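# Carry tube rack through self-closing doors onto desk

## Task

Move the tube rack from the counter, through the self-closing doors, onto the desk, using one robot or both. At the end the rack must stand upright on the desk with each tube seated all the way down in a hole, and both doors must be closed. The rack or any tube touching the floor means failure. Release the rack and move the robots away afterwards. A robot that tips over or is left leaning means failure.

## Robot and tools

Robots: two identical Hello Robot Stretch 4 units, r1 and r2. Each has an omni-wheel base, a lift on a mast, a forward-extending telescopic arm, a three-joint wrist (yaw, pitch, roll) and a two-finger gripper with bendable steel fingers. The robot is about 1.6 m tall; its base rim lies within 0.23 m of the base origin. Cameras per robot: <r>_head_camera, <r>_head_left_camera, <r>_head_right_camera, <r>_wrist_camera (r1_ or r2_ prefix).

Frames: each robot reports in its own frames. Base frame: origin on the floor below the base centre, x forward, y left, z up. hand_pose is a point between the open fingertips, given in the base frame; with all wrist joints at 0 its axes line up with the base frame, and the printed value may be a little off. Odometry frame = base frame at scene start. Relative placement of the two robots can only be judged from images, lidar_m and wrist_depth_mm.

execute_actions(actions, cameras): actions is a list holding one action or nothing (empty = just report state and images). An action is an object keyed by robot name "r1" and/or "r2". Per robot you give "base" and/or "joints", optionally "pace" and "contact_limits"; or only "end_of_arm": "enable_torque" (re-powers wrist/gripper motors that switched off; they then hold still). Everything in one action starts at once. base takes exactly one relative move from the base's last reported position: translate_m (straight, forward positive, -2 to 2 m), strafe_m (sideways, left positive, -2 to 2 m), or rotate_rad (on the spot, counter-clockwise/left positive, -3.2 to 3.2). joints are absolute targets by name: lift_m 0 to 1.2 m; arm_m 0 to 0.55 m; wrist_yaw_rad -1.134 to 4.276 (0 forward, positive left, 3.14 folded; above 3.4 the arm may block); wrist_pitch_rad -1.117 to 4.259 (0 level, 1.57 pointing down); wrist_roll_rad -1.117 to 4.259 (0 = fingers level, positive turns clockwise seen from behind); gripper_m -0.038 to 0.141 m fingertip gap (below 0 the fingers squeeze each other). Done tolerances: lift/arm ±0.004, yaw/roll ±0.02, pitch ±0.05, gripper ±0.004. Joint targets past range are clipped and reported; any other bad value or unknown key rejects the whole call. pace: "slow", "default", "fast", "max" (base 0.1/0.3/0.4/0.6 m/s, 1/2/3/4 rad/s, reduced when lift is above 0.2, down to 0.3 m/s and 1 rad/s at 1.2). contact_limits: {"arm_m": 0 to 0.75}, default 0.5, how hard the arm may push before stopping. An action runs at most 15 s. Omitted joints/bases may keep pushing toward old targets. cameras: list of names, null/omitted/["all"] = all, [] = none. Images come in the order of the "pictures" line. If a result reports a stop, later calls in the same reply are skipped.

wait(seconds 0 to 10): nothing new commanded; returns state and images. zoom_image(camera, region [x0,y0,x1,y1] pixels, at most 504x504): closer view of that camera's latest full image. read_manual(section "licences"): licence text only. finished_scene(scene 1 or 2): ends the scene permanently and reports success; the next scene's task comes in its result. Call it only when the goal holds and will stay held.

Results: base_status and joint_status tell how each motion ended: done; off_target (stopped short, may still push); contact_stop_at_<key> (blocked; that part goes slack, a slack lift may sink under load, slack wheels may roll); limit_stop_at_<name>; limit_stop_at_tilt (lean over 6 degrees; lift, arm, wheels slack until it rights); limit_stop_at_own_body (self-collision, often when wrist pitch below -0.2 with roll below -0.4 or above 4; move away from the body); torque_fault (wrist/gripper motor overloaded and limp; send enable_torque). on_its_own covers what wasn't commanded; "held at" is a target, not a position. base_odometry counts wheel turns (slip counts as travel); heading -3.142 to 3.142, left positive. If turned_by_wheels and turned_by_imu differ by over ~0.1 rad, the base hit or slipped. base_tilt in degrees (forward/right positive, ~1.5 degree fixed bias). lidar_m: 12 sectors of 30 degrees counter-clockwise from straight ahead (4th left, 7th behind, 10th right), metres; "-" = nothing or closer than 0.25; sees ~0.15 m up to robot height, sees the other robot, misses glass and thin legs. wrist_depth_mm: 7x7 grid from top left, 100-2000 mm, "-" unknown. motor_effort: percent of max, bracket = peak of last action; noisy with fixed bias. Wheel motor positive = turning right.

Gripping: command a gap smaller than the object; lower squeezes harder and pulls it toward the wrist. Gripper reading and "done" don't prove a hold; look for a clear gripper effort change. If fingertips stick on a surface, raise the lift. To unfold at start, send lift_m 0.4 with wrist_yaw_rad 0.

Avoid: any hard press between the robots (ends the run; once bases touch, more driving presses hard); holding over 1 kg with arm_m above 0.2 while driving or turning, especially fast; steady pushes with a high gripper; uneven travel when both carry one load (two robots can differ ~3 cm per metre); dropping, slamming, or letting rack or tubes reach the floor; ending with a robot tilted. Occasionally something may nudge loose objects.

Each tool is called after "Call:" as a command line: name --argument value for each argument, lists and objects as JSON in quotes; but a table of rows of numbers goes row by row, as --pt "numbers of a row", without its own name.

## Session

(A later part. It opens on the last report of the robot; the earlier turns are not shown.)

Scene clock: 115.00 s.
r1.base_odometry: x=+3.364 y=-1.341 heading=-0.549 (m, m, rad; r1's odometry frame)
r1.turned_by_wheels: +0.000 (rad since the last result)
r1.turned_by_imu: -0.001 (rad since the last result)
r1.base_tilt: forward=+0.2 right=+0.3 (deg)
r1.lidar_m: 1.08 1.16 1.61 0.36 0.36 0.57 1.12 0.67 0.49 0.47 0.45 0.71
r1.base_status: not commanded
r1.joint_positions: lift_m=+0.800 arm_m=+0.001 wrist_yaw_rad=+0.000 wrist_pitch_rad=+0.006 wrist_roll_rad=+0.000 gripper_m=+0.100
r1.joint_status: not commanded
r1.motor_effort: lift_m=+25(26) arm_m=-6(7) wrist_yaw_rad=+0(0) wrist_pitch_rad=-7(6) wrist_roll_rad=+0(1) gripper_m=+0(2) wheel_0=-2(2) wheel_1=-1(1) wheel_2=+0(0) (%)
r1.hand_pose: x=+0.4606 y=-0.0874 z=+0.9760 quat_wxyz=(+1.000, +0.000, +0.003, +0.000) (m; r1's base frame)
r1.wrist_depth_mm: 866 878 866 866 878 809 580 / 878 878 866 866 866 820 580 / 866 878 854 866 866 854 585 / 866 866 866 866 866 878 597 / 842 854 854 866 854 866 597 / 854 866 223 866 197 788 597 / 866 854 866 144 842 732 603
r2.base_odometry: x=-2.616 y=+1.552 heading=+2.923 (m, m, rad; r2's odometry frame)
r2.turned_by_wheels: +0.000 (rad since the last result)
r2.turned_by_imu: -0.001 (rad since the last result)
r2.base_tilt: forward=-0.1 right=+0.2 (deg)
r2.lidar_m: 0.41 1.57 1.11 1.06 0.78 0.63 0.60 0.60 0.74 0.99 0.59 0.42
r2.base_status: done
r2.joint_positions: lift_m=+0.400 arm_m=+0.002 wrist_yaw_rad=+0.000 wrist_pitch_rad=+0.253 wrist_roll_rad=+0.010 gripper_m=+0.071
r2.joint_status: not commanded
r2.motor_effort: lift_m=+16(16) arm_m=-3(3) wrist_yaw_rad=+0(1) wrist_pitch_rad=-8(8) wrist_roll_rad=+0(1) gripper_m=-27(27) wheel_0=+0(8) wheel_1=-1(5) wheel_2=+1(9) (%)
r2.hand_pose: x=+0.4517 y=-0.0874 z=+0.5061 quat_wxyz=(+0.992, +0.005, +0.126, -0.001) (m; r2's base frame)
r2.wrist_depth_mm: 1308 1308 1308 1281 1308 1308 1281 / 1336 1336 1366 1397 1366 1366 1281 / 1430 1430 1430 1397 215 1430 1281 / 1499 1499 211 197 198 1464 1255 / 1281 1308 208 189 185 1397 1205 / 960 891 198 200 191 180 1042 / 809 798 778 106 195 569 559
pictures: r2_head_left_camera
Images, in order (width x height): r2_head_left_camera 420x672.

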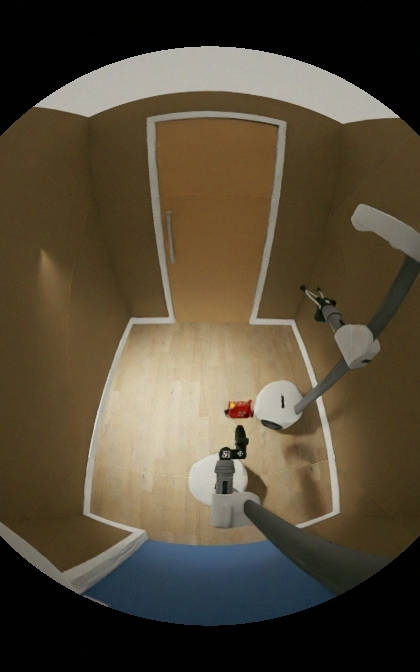

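Call:
execute_actions --actions '[{"r2":{"base":{"strafe_m":0.45},"pace":"fast"}}]' --cameras '[]'

Call:
execute_actions --actions '[{"r2":{"base":{"rotate_rad":3.12}}}]' --cameras '["r2_head_left_camera","r2_wrist_camera"]'

Scene clock: 117.90 s.
r1.base_odometry: x=+3.364 y=-1.341 heading=-0.549 (m, m, rad; r1's odometry frame)
r1.turned_by_wheels: +0.000 (rad since the last result)
r1.turned_by_imu: -0.001 (rad since the last result)
r1.base_tilt: forward=+0.3 right=+0.2 (deg)
r1.lidar_m: 1.07 1.15 1.57 0.80 0.89 1.23 1.09 0.67 0.48 0.45 0.48 0.68
r1.base_status: not commanded
r1.joint_positions: lift_m=+0.800 arm_m=+0.001 wrist_yaw_rad=+0.000 wrist_pitch_rad=+0.006 wrist_roll_rad=+0.000 gripper_m=+0.100
r1.joint_status: not commanded
r1.motor_effort: lift_m=+25(25) arm_m=-6(7) wrist_yaw_rad=+0(1) wrist_pitch_rad=-7(7) wrist_roll_rad=+0(0) gripper_m=+1(3) wheel_0=-2(2) wheel_1=-1(1) wheel_2=+0(0) (%)
r1.hand_pose: x=+0.4606 y=-0.0874 z=+0.9760 quat_wxyz=(+1.000, +0.000, +0.003, +0.000) (m; r1's base frame)
r1.wrist_depth_mm: 878 866 866 854 878 820 585 / 878 878 866 866 878 842 569 / 878 866 854 866 866 854 591 / 854 854 866 866 866 842 597 / 866 866 866 854 866 866 597 / 866 866 224 842 197 798 591 / 866 866 866 144 854 732 603
r2.base_odometry: x=-2.714 y=+1.113 heading=+2.923 (m, m, rad; r2's odometry frame)
r2.turned_by_wheels: +0.000 (rad since the last result)
r2.turned_by_imu: -0.001 (rad since the last result)
r2.base_tilt: forward=-0.1 right=+0.2 (deg)
r2.lidar_m: 0.41 0.92 0.65 0.60 0.63 0.57 0.56 0.63 0.86 1.45 0.91 1.38
r2.base_status: done
r2.joint_positions: lift_m=+0.400 arm_m=+0.002 wrist_yaw_rad=+0.000 wrist_pitch_rad=+0.253 wrist_roll_rad=+0.010 gripper_m=+0.071
r2.joint_status: not commanded
r2.motor_effort: lift_m=+16(16) arm_m=-3(3) wrist_yaw_rad=-1(1) wrist_pitch_rad=-9(9) wrist_roll_rad=+0(0) gripper_m=-29(27) wheel_0=+2(11) wheel_1=+0(11) wheel_2=+0(1) (%)
r2.hand_pose: x=+0.4517 y=-0.0874 z=+0.5061 quat_wxyz=(+0.992, +0.005, +0.126, -0.001) (m; r2's base frame)
r2.wrist_depth_mm: 991 1281 1308 1308 1308 1281 1281 / 1008 1336 1366 1366 1366 1336 1336 / 1025 1397 1366 1366 214 1430 1397 / 1042 1430 224 197 197 1464 1499 / 1025 1281 209 188 186 1397 1366 / 931 904 198 200 190 181 1042 / 809 798 778 106 195 820 842
pictures: none
No camera images: the call's "cameras" was empty. Leave "cameras" out to get every camera's image.

Scene clock: 120.73 s.
r1.base_odometry: x=+3.364 y=-1.341 heading=-0.549 (m, m, rad; r1's odometry frame)
r1.turned_by_wheels: +0.000 (rad since the last result)
r1.turned_by_imu: -0.001 (rad since the last result)
r1.base_tilt: forward=+0.1 right=+0.2 (deg)
r1.lidar_m: 1.06 1.14 1.61 1.60 0.92 1.24 1.11 0.66 0.48 0.46 0.47 0.69
r1.base_status: not commanded
r1.joint_positions: lift_m=+0.800 arm_m=+0.001 wrist_yaw_rad=+0.000 wrist_pitch_rad=+0.006 wrist_roll_rad=+0.000 gripper_m=+0.100
r1.joint_status: not commanded
r1.motor_effort: lift_m=+26(25) arm_m=-6(6) wrist_yaw_rad=+0(0) wrist_pitch_rad=-6(7) wrist_roll_rad=+1(0) gripper_m=+2(0) wheel_0=-2(2) wheel_1=-1(1) wheel_2=+0(0) (%)
r1.hand_pose: x=+0.4606 y=-0.0874 z=+0.9760 quat_wxyz=(+1.000, +0.000, +0.003, +0.000) (m; r1's base frame)
r1.wrist_depth_mm: 866 854 866 866 866 820 585 / 866 866 878 878 866 831 574 / 854 866 854 866 842 854 591 / 866 878 866 866 866 866 597 / 866 854 854 854 866 878 597 / 866 866 223 866 198 798 591 / 854 866 866 144 854 741 609
r2.base_odometry: x=-2.714 y=+1.113 heading=-0.240 (m, m, rad; r2's odometry frame)
r2.turned_by_wheels: +3.120 (rad since the last result)
r2.turned_by_imu: +3.144 (rad since the last result)
r2.base_tilt: forward=-0.1 right=+0.2 (deg)
r2.lidar_m: 0.40 0.63 0.84 1.45 0.90 1.42 1.64 0.95 0.65 0.61 0.64 0.41
r2.base_status: done
r2.joint_positions: lift_m=+0.400 arm_m=+0.002 wrist_yaw_rad=+0.000 wrist_pitch_rad=+0.253 wrist_roll_rad=+0.010 gripper_m=+0.071
r2.joint_status: not commanded
r2.motor_effort: lift_m=+16(16) arm_m=-3(3) wrist_yaw_rad=+1(0) wrist_pitch_rad=-8(7) wrist_roll_rad=+0(1) gripper_m=-27(27) wheel_0=-2(11) wheel_1=-1(6) wheel_2=+2(8) (%)
r2.hand_pose: x=+0.4517 y=-0.0874 z=+0.5061 quat_wxyz=(+0.992, +0.005, +0.126, -0.001) (m; r2's base frame)
r2.wrist_depth_mm: 359 355 359 287 297 298 298 / 370 375 375 300 310 312 310 / 389 392 384 304 215 325 329 / 407 410 211 196 197 342 345 / 430 430 209 189 186 355 362 / 455 449 198 200 191 180 384 / 477 477 469 106 195 402 -
pictures: r2_head_left_camera, r2_wrist_camera
Images, in order (width x height): r2_head_left_camera 420x672, r2_wrist_camera 616x392.

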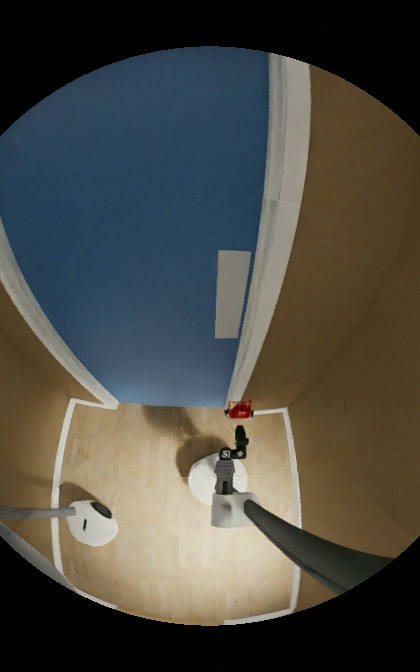

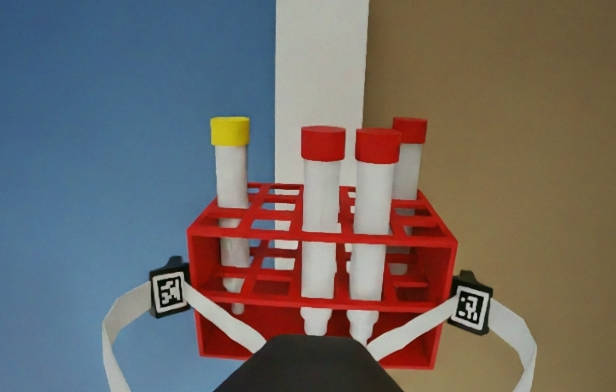

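Call:
execute_actions --actions '[{"r2":{"base":{"translate_m":-1.33},"pace":"fast"}}]' --cameras '[]'

Call:
execute_actions --actions '[{"r1":{"base":{"strafe_m":0.85}},"r2":{"base":{"strafe_m":-0.33},"pace":"fast"}}]' --cameras '["r1_head_left_camera","r1_wrist_camera","r2_head_left_camera"]'

Scene clock: 125.70 s.
r1.base_odometry: x=+3.364 y=-1.341 heading=-0.549 (m, m, rad; r1's odometry frame)
r1.turned_by_wheels: +0.000 (rad since the last result)
r1.turned_by_imu: -0.002 (rad since the last result)
r1.base_tilt: forward=+0.1 right=+0.3 (deg)
r1.lidar_m: 1.08 1.04 0.97 1.60 1.55 1.23 1.10 0.68 0.46 0.45 0.48 0.69
r1.base_status: not commanded
r1.joint_positions: lift_m=+0.800 arm_m=+0.001 wrist_yaw_rad=+0.000 wrist_pitch_rad=+0.006 wrist_roll_rad=+0.000 gripper_m=+0.100
r1.joint_status: not commanded
r1.motor_effort: lift_m=+26(26) arm_m=-7(7) wrist_yaw_rad=-1(0) wrist_pitch_rad=-7(6) wrist_roll_rad=+0(0) gripper_m=-4(1) wheel_0=-2(2) wheel_1=-1(1) wheel_2=+0(0) (%)
r1.hand_pose: x=+0.4606 y=-0.0874 z=+0.9760 quat_wxyz=(+1.000, +0.000, +0.003, +0.000) (m; r1's base frame)
r1.wrist_depth_mm: 878 866 866 854 878 820 585 / 854 866 866 878 866 842 580 / 866 854 866 866 866 842 585 / 866 878 854 866 878 842 597 / 854 866 866 866 866 854 603 / 854 866 223 866 197 809 597 / 866 866 866 144 866 732 609
r2.base_odometry: x=-4.006 y=+1.430 heading=-0.240 (m, m, rad; r2's odometry frame)
r2.turned_by_wheels: +0.000 (rad since the last result)
r2.turned_by_imu: +0.004 (rad since the last result)
r2.base_tilt: forward=-0.1 right=+0.2 (deg)
r2.lidar_m: 0.41 1.08 0.97 0.94 0.50 0.33 0.25 0.33 0.46 0.67 0.70 0.94
r2.base_status: done
r2.joint_positions: lift_m=+0.400 arm_m=+0.002 wrist_yaw_rad=+0.000 wrist_pitch_rad=+0.253 wrist_roll_rad=+0.010 gripper_m=+0.071
r2.joint_status: not commanded
r2.motor_effort: lift_m=+16(16) arm_m=-3(3) wrist_yaw_rad=+0(1) wrist_pitch_rad=-8(9) wrist_roll_rad=+0(1) gripper_m=-27(29) wheel_0=+0(6) wheel_1=+0(6) wheel_2=+0(9) (%)
r2.hand_pose: x=+0.4517 y=-0.0874 z=+0.5061 quat_wxyz=(+0.992, +0.005, +0.126, -0.001) (m; r2's base frame)
r2.wrist_depth_mm: 1499 1537 1537 1537 1499 1182 842 / 1499 1576 1618 1576 1537 1182 820 / 1576 1661 1661 1576 213 1205 831 / 1661 1708 211 196 198 1182 831 / 1281 1308 208 189 185 1098 831 / 960 904 198 200 191 180 798 / 809 798 778 106 195 831 768
pictures: none
No camera images: the call's "cameras" was empty. Leave "cameras" out to get every camera's image.

Scene clock: 129.87 s.
r1.base_odometry: x=+3.808 y=-0.616 heading=-0.549 (m, m, rad; r1's odometry frame)
r1.turned_by_wheels: +0.000 (rad since the last result)
r1.turned_by_imu: +0.000 (rad since the last result)
r1.base_tilt: forward=+0.0 right=+0.2 (deg)
r1.lidar_m: 0.75 0.61 0.54 0.71 0.79 1.11 1.12 1.19 1.37 1.31 1.40 1.15
r1.base_status: done
r1.joint_positions: lift_m=+0.800 arm_m=+0.001 wrist_yaw_rad=+0.000 wrist_pitch_rad=+0.006 wrist_roll_rad=+0.000 gripper_m=+0.100
r1.joint_status: not commanded
r1.motor_effort: lift_m=+25(26) arm_m=-7(6) wrist_yaw_rad=+0(0) wrist_pitch_rad=-6(6) wrist_roll_rad=+0(0) gripper_m=+0(1) wheel_0=+1(9) wheel_1=+0(9) wheel_2=+1(1) (%)
r1.hand_pose: x=+0.4606 y=-0.0874 z=+0.9760 quat_wxyz=(+1.000, +0.000, +0.003, +0.000) (m; r1's base frame)
r1.wrist_depth_mm: 891 891 904 891 878 878 904 / 891 891 878 891 891 891 891 / 891 878 866 891 878 866 878 / 891 904 878 891 891 878 891 / 891 878 891 904 904 866 878 / 904 891 223 878 197 891 891 / 661 723 891 144 891 891 878
r2.base_odometry: x=-4.084 y=+1.109 heading=-0.240 (m, m, rad; r2's odometry frame)
r2.turned_by_wheels: +0.000 (rad since the last result)
r2.turned_by_imu: +0.000 (rad since the last result)
r2.base_tilt: forward=-0.1 right=+0.2 (deg)
r2.lidar_m: 0.40 0.62 0.50 1.53 0.37 0.33 0.31 0.32 0.36 0.34 0.35 0.43
r2.base_status: done
r2.joint_positions: lift_m=+0.400 arm_m=+0.002 wrist_yaw_rad=+0.000 wrist_pitch_rad=+0.253 wrist_roll_rad=+0.010 gripper_m=+0.071
r2.joint_status: not commanded
r2.motor_effort: lift_m=+16(16) arm_m=-2(3) wrist_yaw_rad=+1(1) wrist_pitch_rad=-9(8) wrist_roll_rad=+0(0) gripper_m=-29(29) wheel_0=-1(12) wheel_1=+0(12) wheel_2=+1(1) (%)
r2.hand_pose: x=+0.4517 y=-0.0874 z=+0.5061 quat_wxyz=(+0.992, +0.005, +0.126, -0.001) (m; r2's base frame)
r2.wrist_depth_mm: 1537 1537 1576 1537 1060 530 382 / 1576 1618 1661 1537 1042 530 382 / 1661 1661 1661 1661 219 535 375 / 1708 1756 211 197 197 525 375 / 1281 1308 209 189 185 488 370 / 634 591 197 200 191 180 375 / 544 634 778 106 195 508 -
pictures: r1_head_left_camera, r1_wrist_camera, r2_head_left_camera
Images, in order (width x height): r1_head_left_camera 420x672, r1_wrist_camera 616x392, r2_head_left_camera 420x672.

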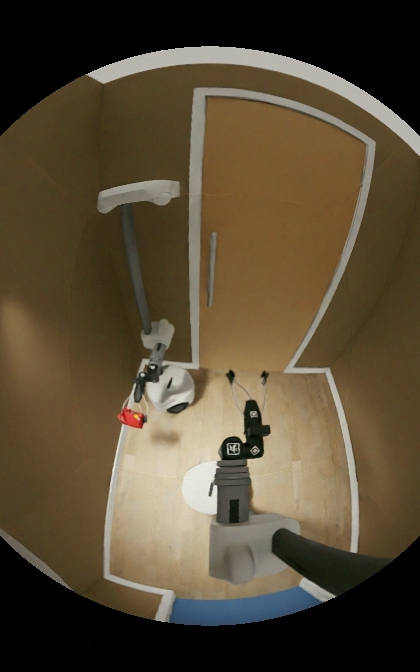

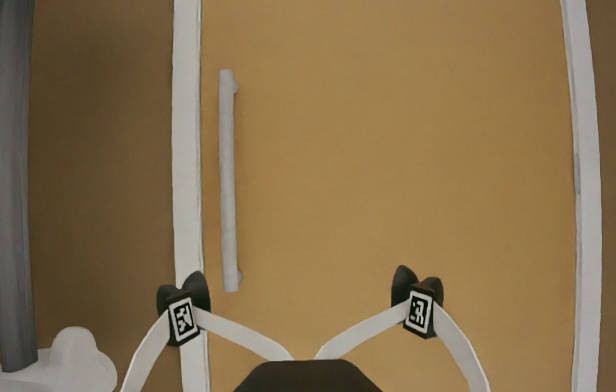

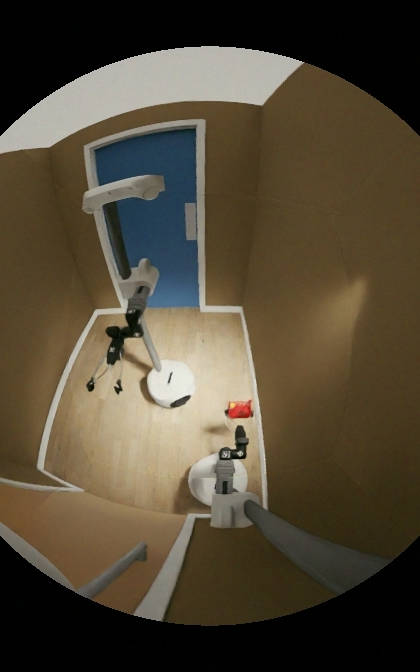

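Call:
execute_actions --actions '[{"r1":{"base":{"strafe_m":0.165},"joints":{"arm_m":0.42}},"r2":{"base":{"strafe_m":-0.07}}}]' --cameras '["r1_head_left_camera","r1_wrist_camera"]'

Scene clock: 132.70 s.
r1.base_odometry: x=+3.894 y=-0.475 heading=-0.549 (m, m, rad; r1's odometry frame)
r1.turned_by_wheels: +0.000 (rad since the last result)
r1.turned_by_imu: -0.001 (rad since the last result)
r1.base_tilt: forward=+0.0 right=+0.5 (deg)
r1.lidar_m: 0.67 0.48 0.47 0.57 0.60 0.86 1.09 1.24 1.53 1.48 1.55 1.16
r1.base_status: done
r1.joint_positions: lift_m=+0.800 arm_m=+0.419 wrist_yaw_rad=+0.000 wrist_pitch_rad=+0.006 wrist_roll_rad=+0.000 gripper_m=+0.100
r1.joint_status: all done
r1.motor_effort: lift_m=+25(25) arm_m=+6(8) wrist_yaw_rad=+0(1) wrist_pitch_rad=-7(6) wrist_roll_rad=+0(1) gripper_m=-1(0) wheel_0=+0(7) wheel_1=+0(10) wheel_2=+1(3) (%)
r1.hand_pose: x=+0.8781 y=-0.0874 z=+0.9761 quat_wxyz=(+1.000, +0.000, +0.003, +0.000) (m; r1's base frame)
r1.wrist_depth_mm: 480 477 480 480 480 477 477 / 477 477 477 477 477 480 477 / 477 473 480 477 477 477 477 / 477 477 477 477 477 473 477 / 477 477 469 477 480 473 473 / 477 477 224 477 197 473 477 / 477 473 459 144 473 477 473
r2.base_odometry: x=-4.101 y=+1.041 heading=-0.240 (m, m, rad; r2's odometry frame)
r2.turned_by_wheels: +0.000 (rad since the last result)
r2.turned_by_imu: +0.000 (rad since the last result)
r2.base_tilt: forward=-0.1 right=+0.2 (deg)
r2.lidar_m: 0.42 0.40 0.32 0.27 0.29 0.32 0.29 0.30 0.30 0.28 0.28 0.39
r2.base_status: done
r2.joint_positions: lift_m=+0.400 arm_m=+0.002 wrist_yaw_rad=+0.000 wrist_pitch_rad=+0.253 wrist_roll_rad=+0.010 gripper_m=+0.071
r2.joint_status: not commanded
r2.motor_effort: lift_m=+16(16) arm_m=-3(3) wrist_yaw_rad=+1(2) wrist_pitch_rad=-8(9) wrist_roll_rad=+0(1) gripper_m=-28(28) wheel_0=+1(8) wheel_1=+1(7) wheel_2=+1(1) (%)
r2.hand_pose: x=+0.4517 y=-0.0874 z=+0.5061 quat_wxyz=(+0.992, +0.005, +0.126, -0.001) (m; r2's base frame)
r2.wrist_depth_mm: 1537 1537 1576 1499 768 387 282 / 1618 1618 1576 1576 768 392 283 / 1661 1708 1618 1618 218 392 285 / 699 1756 210 196 198 392 285 / 741 1336 209 188 185 359 281 / 640 585 198 200 190 180 277 / 530 564 634 106 195 373 -
pictures: r1_head_left_camera, r1_wrist_camera
Images, in order (width x height): r1_head_left_camera 420x672, r1_wrist_camera 616x392.

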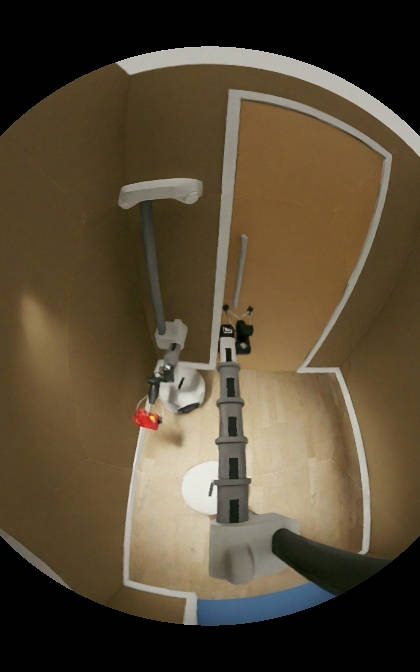

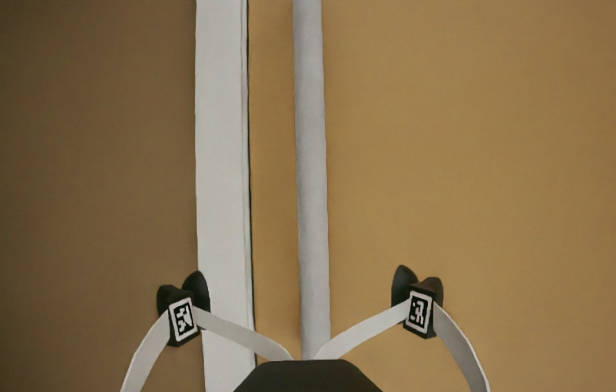

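Call:
execute_actions --actions '[{"r1":{"base":{"translate_m":0.07},"joints":{"arm_m":0.54}}}]' --cameras '[]'

Call:
execute_actions --actions '[{"r1":{"joints":{"gripper_m":-0.01}}}]' --cameras '["r1_wrist_camera"]'

Scene clock: 134.47 s.
r1.base_odometry: x=+3.953 y=-0.511 heading=-0.548 (m, m, rad; r1's odometry frame)
r1.turned_by_wheels: +0.000 (rad since the last result)
r1.turned_by_imu: -0.001 (rad since the last result)
r1.base_tilt: forward=+0.2 right=+0.2 (deg)
r1.lidar_m: 0.61 0.46 0.44 0.57 0.60 0.88 1.15 1.30 1.54 1.48 1.45 1.09
r1.base_status: done
r1.joint_positions: lift_m=+0.800 arm_m=+0.539 wrist_yaw_rad=+0.000 wrist_pitch_rad=+0.006 wrist_roll_rad=+0.000 gripper_m=+0.100
r1.joint_status: all done
r1.motor_effort: lift_m=+26(26) arm_m=+6(7) wrist_yaw_rad=+0(0) wrist_pitch_rad=-7(7) wrist_roll_rad=+0(1) gripper_m=-3(3) wheel_0=+1(6) wheel_1=+0(5) wheel_2=+0(9) (%)
r1.hand_pose: x=+0.9982 y=-0.0874 z=+0.9761 quat_wxyz=(+1.000, +0.000, +0.003, +0.000) (m; r1's base frame)
r1.wrist_depth_mm: 289 276 289 214 286 289 286 / 289 276 289 213 287 289 287 / 286 274 289 212 287 289 287 / 287 274 287 211 287 287 287 / 286 274 287 209 289 286 287 / 286 286 223 209 197 287 286 / 287 273 273 143 287 287 286
r2.base_odometry: x=-4.101 y=+1.041 heading=-0.240 (m, m, rad; r2's odometry frame)
r2.turned_by_wheels: +0.000 (rad since the last result)
r2.turned_by_imu: +0.000 (rad since the last result)
r2.base_tilt: forward=-0.1 right=+0.2 (deg)
r2.lidar_m: 0.40 0.37 0.25 0.25 0.31 0.33 0.30 0.32 0.30 0.27 0.29 0.39
r2.base_status: not commanded
r2.joint_positions: lift_m=+0.400 arm_m=+0.002 wrist_yaw_rad=+0.000 wrist_pitch_rad=+0.253 wrist_roll_rad=+0.010 gripper_m=+0.071
r2.joint_status: not commanded
r2.motor_effort: lift_m=+16(16) arm_m=-2(3) wrist_yaw_rad=-1(0) wrist_pitch_rad=-9(9) wrist_roll_rad=+0(0) gripper_m=-26(28) wheel_0=+0(0) wheel_1=+1(2) wheel_2=+1(2) (%)
r2.hand_pose: x=+0.4517 y=-0.0874 z=+0.5061 quat_wxyz=(+0.992, +0.005, +0.126, -0.001) (m; r2's base frame)
r2.wrist_depth_mm: 1537 1499 1537 1499 768 387 281 / 1618 1618 1618 1576 778 389 283 / 1708 1708 1661 1618 218 394 285 / 1756 1756 211 196 198 392 283 / 1138 1308 209 189 185 362 282 / 634 591 197 200 191 180 277 / 530 539 627 106 195 373 -
pictures: none
No camera images: the call's "cameras" was empty. Leave "cameras" out to get every camera's image.

Scene clock: 136.33 s.
r1.base_odometry: x=+3.953 y=-0.512 heading=-0.550 (m, m, rad; r1's odometry frame)
r1.turned_by_wheels: -0.002 (rad since the last result)
r1.turned_by_imu: -0.003 (rad since the last result)
r1.base_tilt: forward=+0.0 right=+0.2 (deg)
r1.lidar_m: 0.62 0.45 0.43 0.57 0.60 0.90 1.14 1.29 1.54 1.46 1.46 1.10
r1.base_status: not commanded
r1.joint_positions: lift_m=+0.800 arm_m=+0.539 wrist_yaw_rad=-0.009 wrist_pitch_rad=+0.006 wrist_roll_rad=+0.000 gripper_m=-0.009
r1.joint_status: all done
r1.on_its_own: wrist_yaw_rad is at rest, and its effort (+25) is outside its rest range (-13 to +13)
r1.motor_effort: lift_m=+26(26) arm_m=+6(7) wrist_yaw_rad=+25(27) wrist_pitch_rad=-6(7) wrist_roll_rad=+1(0) gripper_m=-17(22) wheel_0=-8(8) wheel_1=-5(5) wheel_2=-6(6) (%)
r1.hand_pose: x=+0.9976 y=-0.0899 z=+0.9761 quat_wxyz=(+1.000, +0.000, +0.003, -0.004) (m; r1's base frame)
r1.wrist_depth_mm: 286 274 281 205 282 283 286 / 285 273 279 205 281 283 286 / 285 272 279 206 282 282 285 / 286 273 279 204 283 282 285 / 283 273 278 204 281 283 285 / 283 272 204 200 184 282 283 / 285 272 278 199 281 282 286
r2.base_odometry: x=-4.101 y=+1.041 heading=-0.240 (m, m, rad; r2's odometry frame)
r2.turned_by_wheels: +0.000 (rad since the last result)
r2.turned_by_imu: +0.000 (rad since the last result)
r2.base_tilt: forward=-0.1 right=+0.2 (deg)
r2.lidar_m: 0.42 0.39 0.25 0.25 0.33 0.32 0.30 0.32 0.30 0.27 0.28 0.39
r2.base_status: not commanded
r2.joint_positions: lift_m=+0.400 arm_m=+0.002 wrist_yaw_rad=+0.000 wrist_pitch_rad=+0.253 wrist_roll_rad=+0.010 gripper_m=+0.071
r2.joint_status: not commanded
r2.motor_effort: lift_m=+16(16) arm_m=-2(3) wrist_yaw_rad=+3(1) wrist_pitch_rad=-9(9) wrist_roll_rad=+0(1) gripper_m=-30(27) wheel_0=+1(0) wheel_1=+1(1) wheel_2=+2(1) (%)
r2.hand_pose: x=+0.4517 y=-0.0874 z=+0.5061 quat_wxyz=(+0.992, +0.005, +0.126, -0.001) (m; r2's base frame)
r2.wrist_depth_mm: 1537 1576 1537 1499 768 389 281 / 1618 1576 1576 1576 778 392 283 / 1661 1708 1618 1576 218 392 283 / 1708 1756 211 196 197 389 283 / 1138 1308 209 189 185 362 281 / 634 585 198 200 191 180 277 / 535 544 621 106 195 375 -
pictures: r1_wrist_camera
Images, in order (width x height): r1_wrist_camera 616x392.

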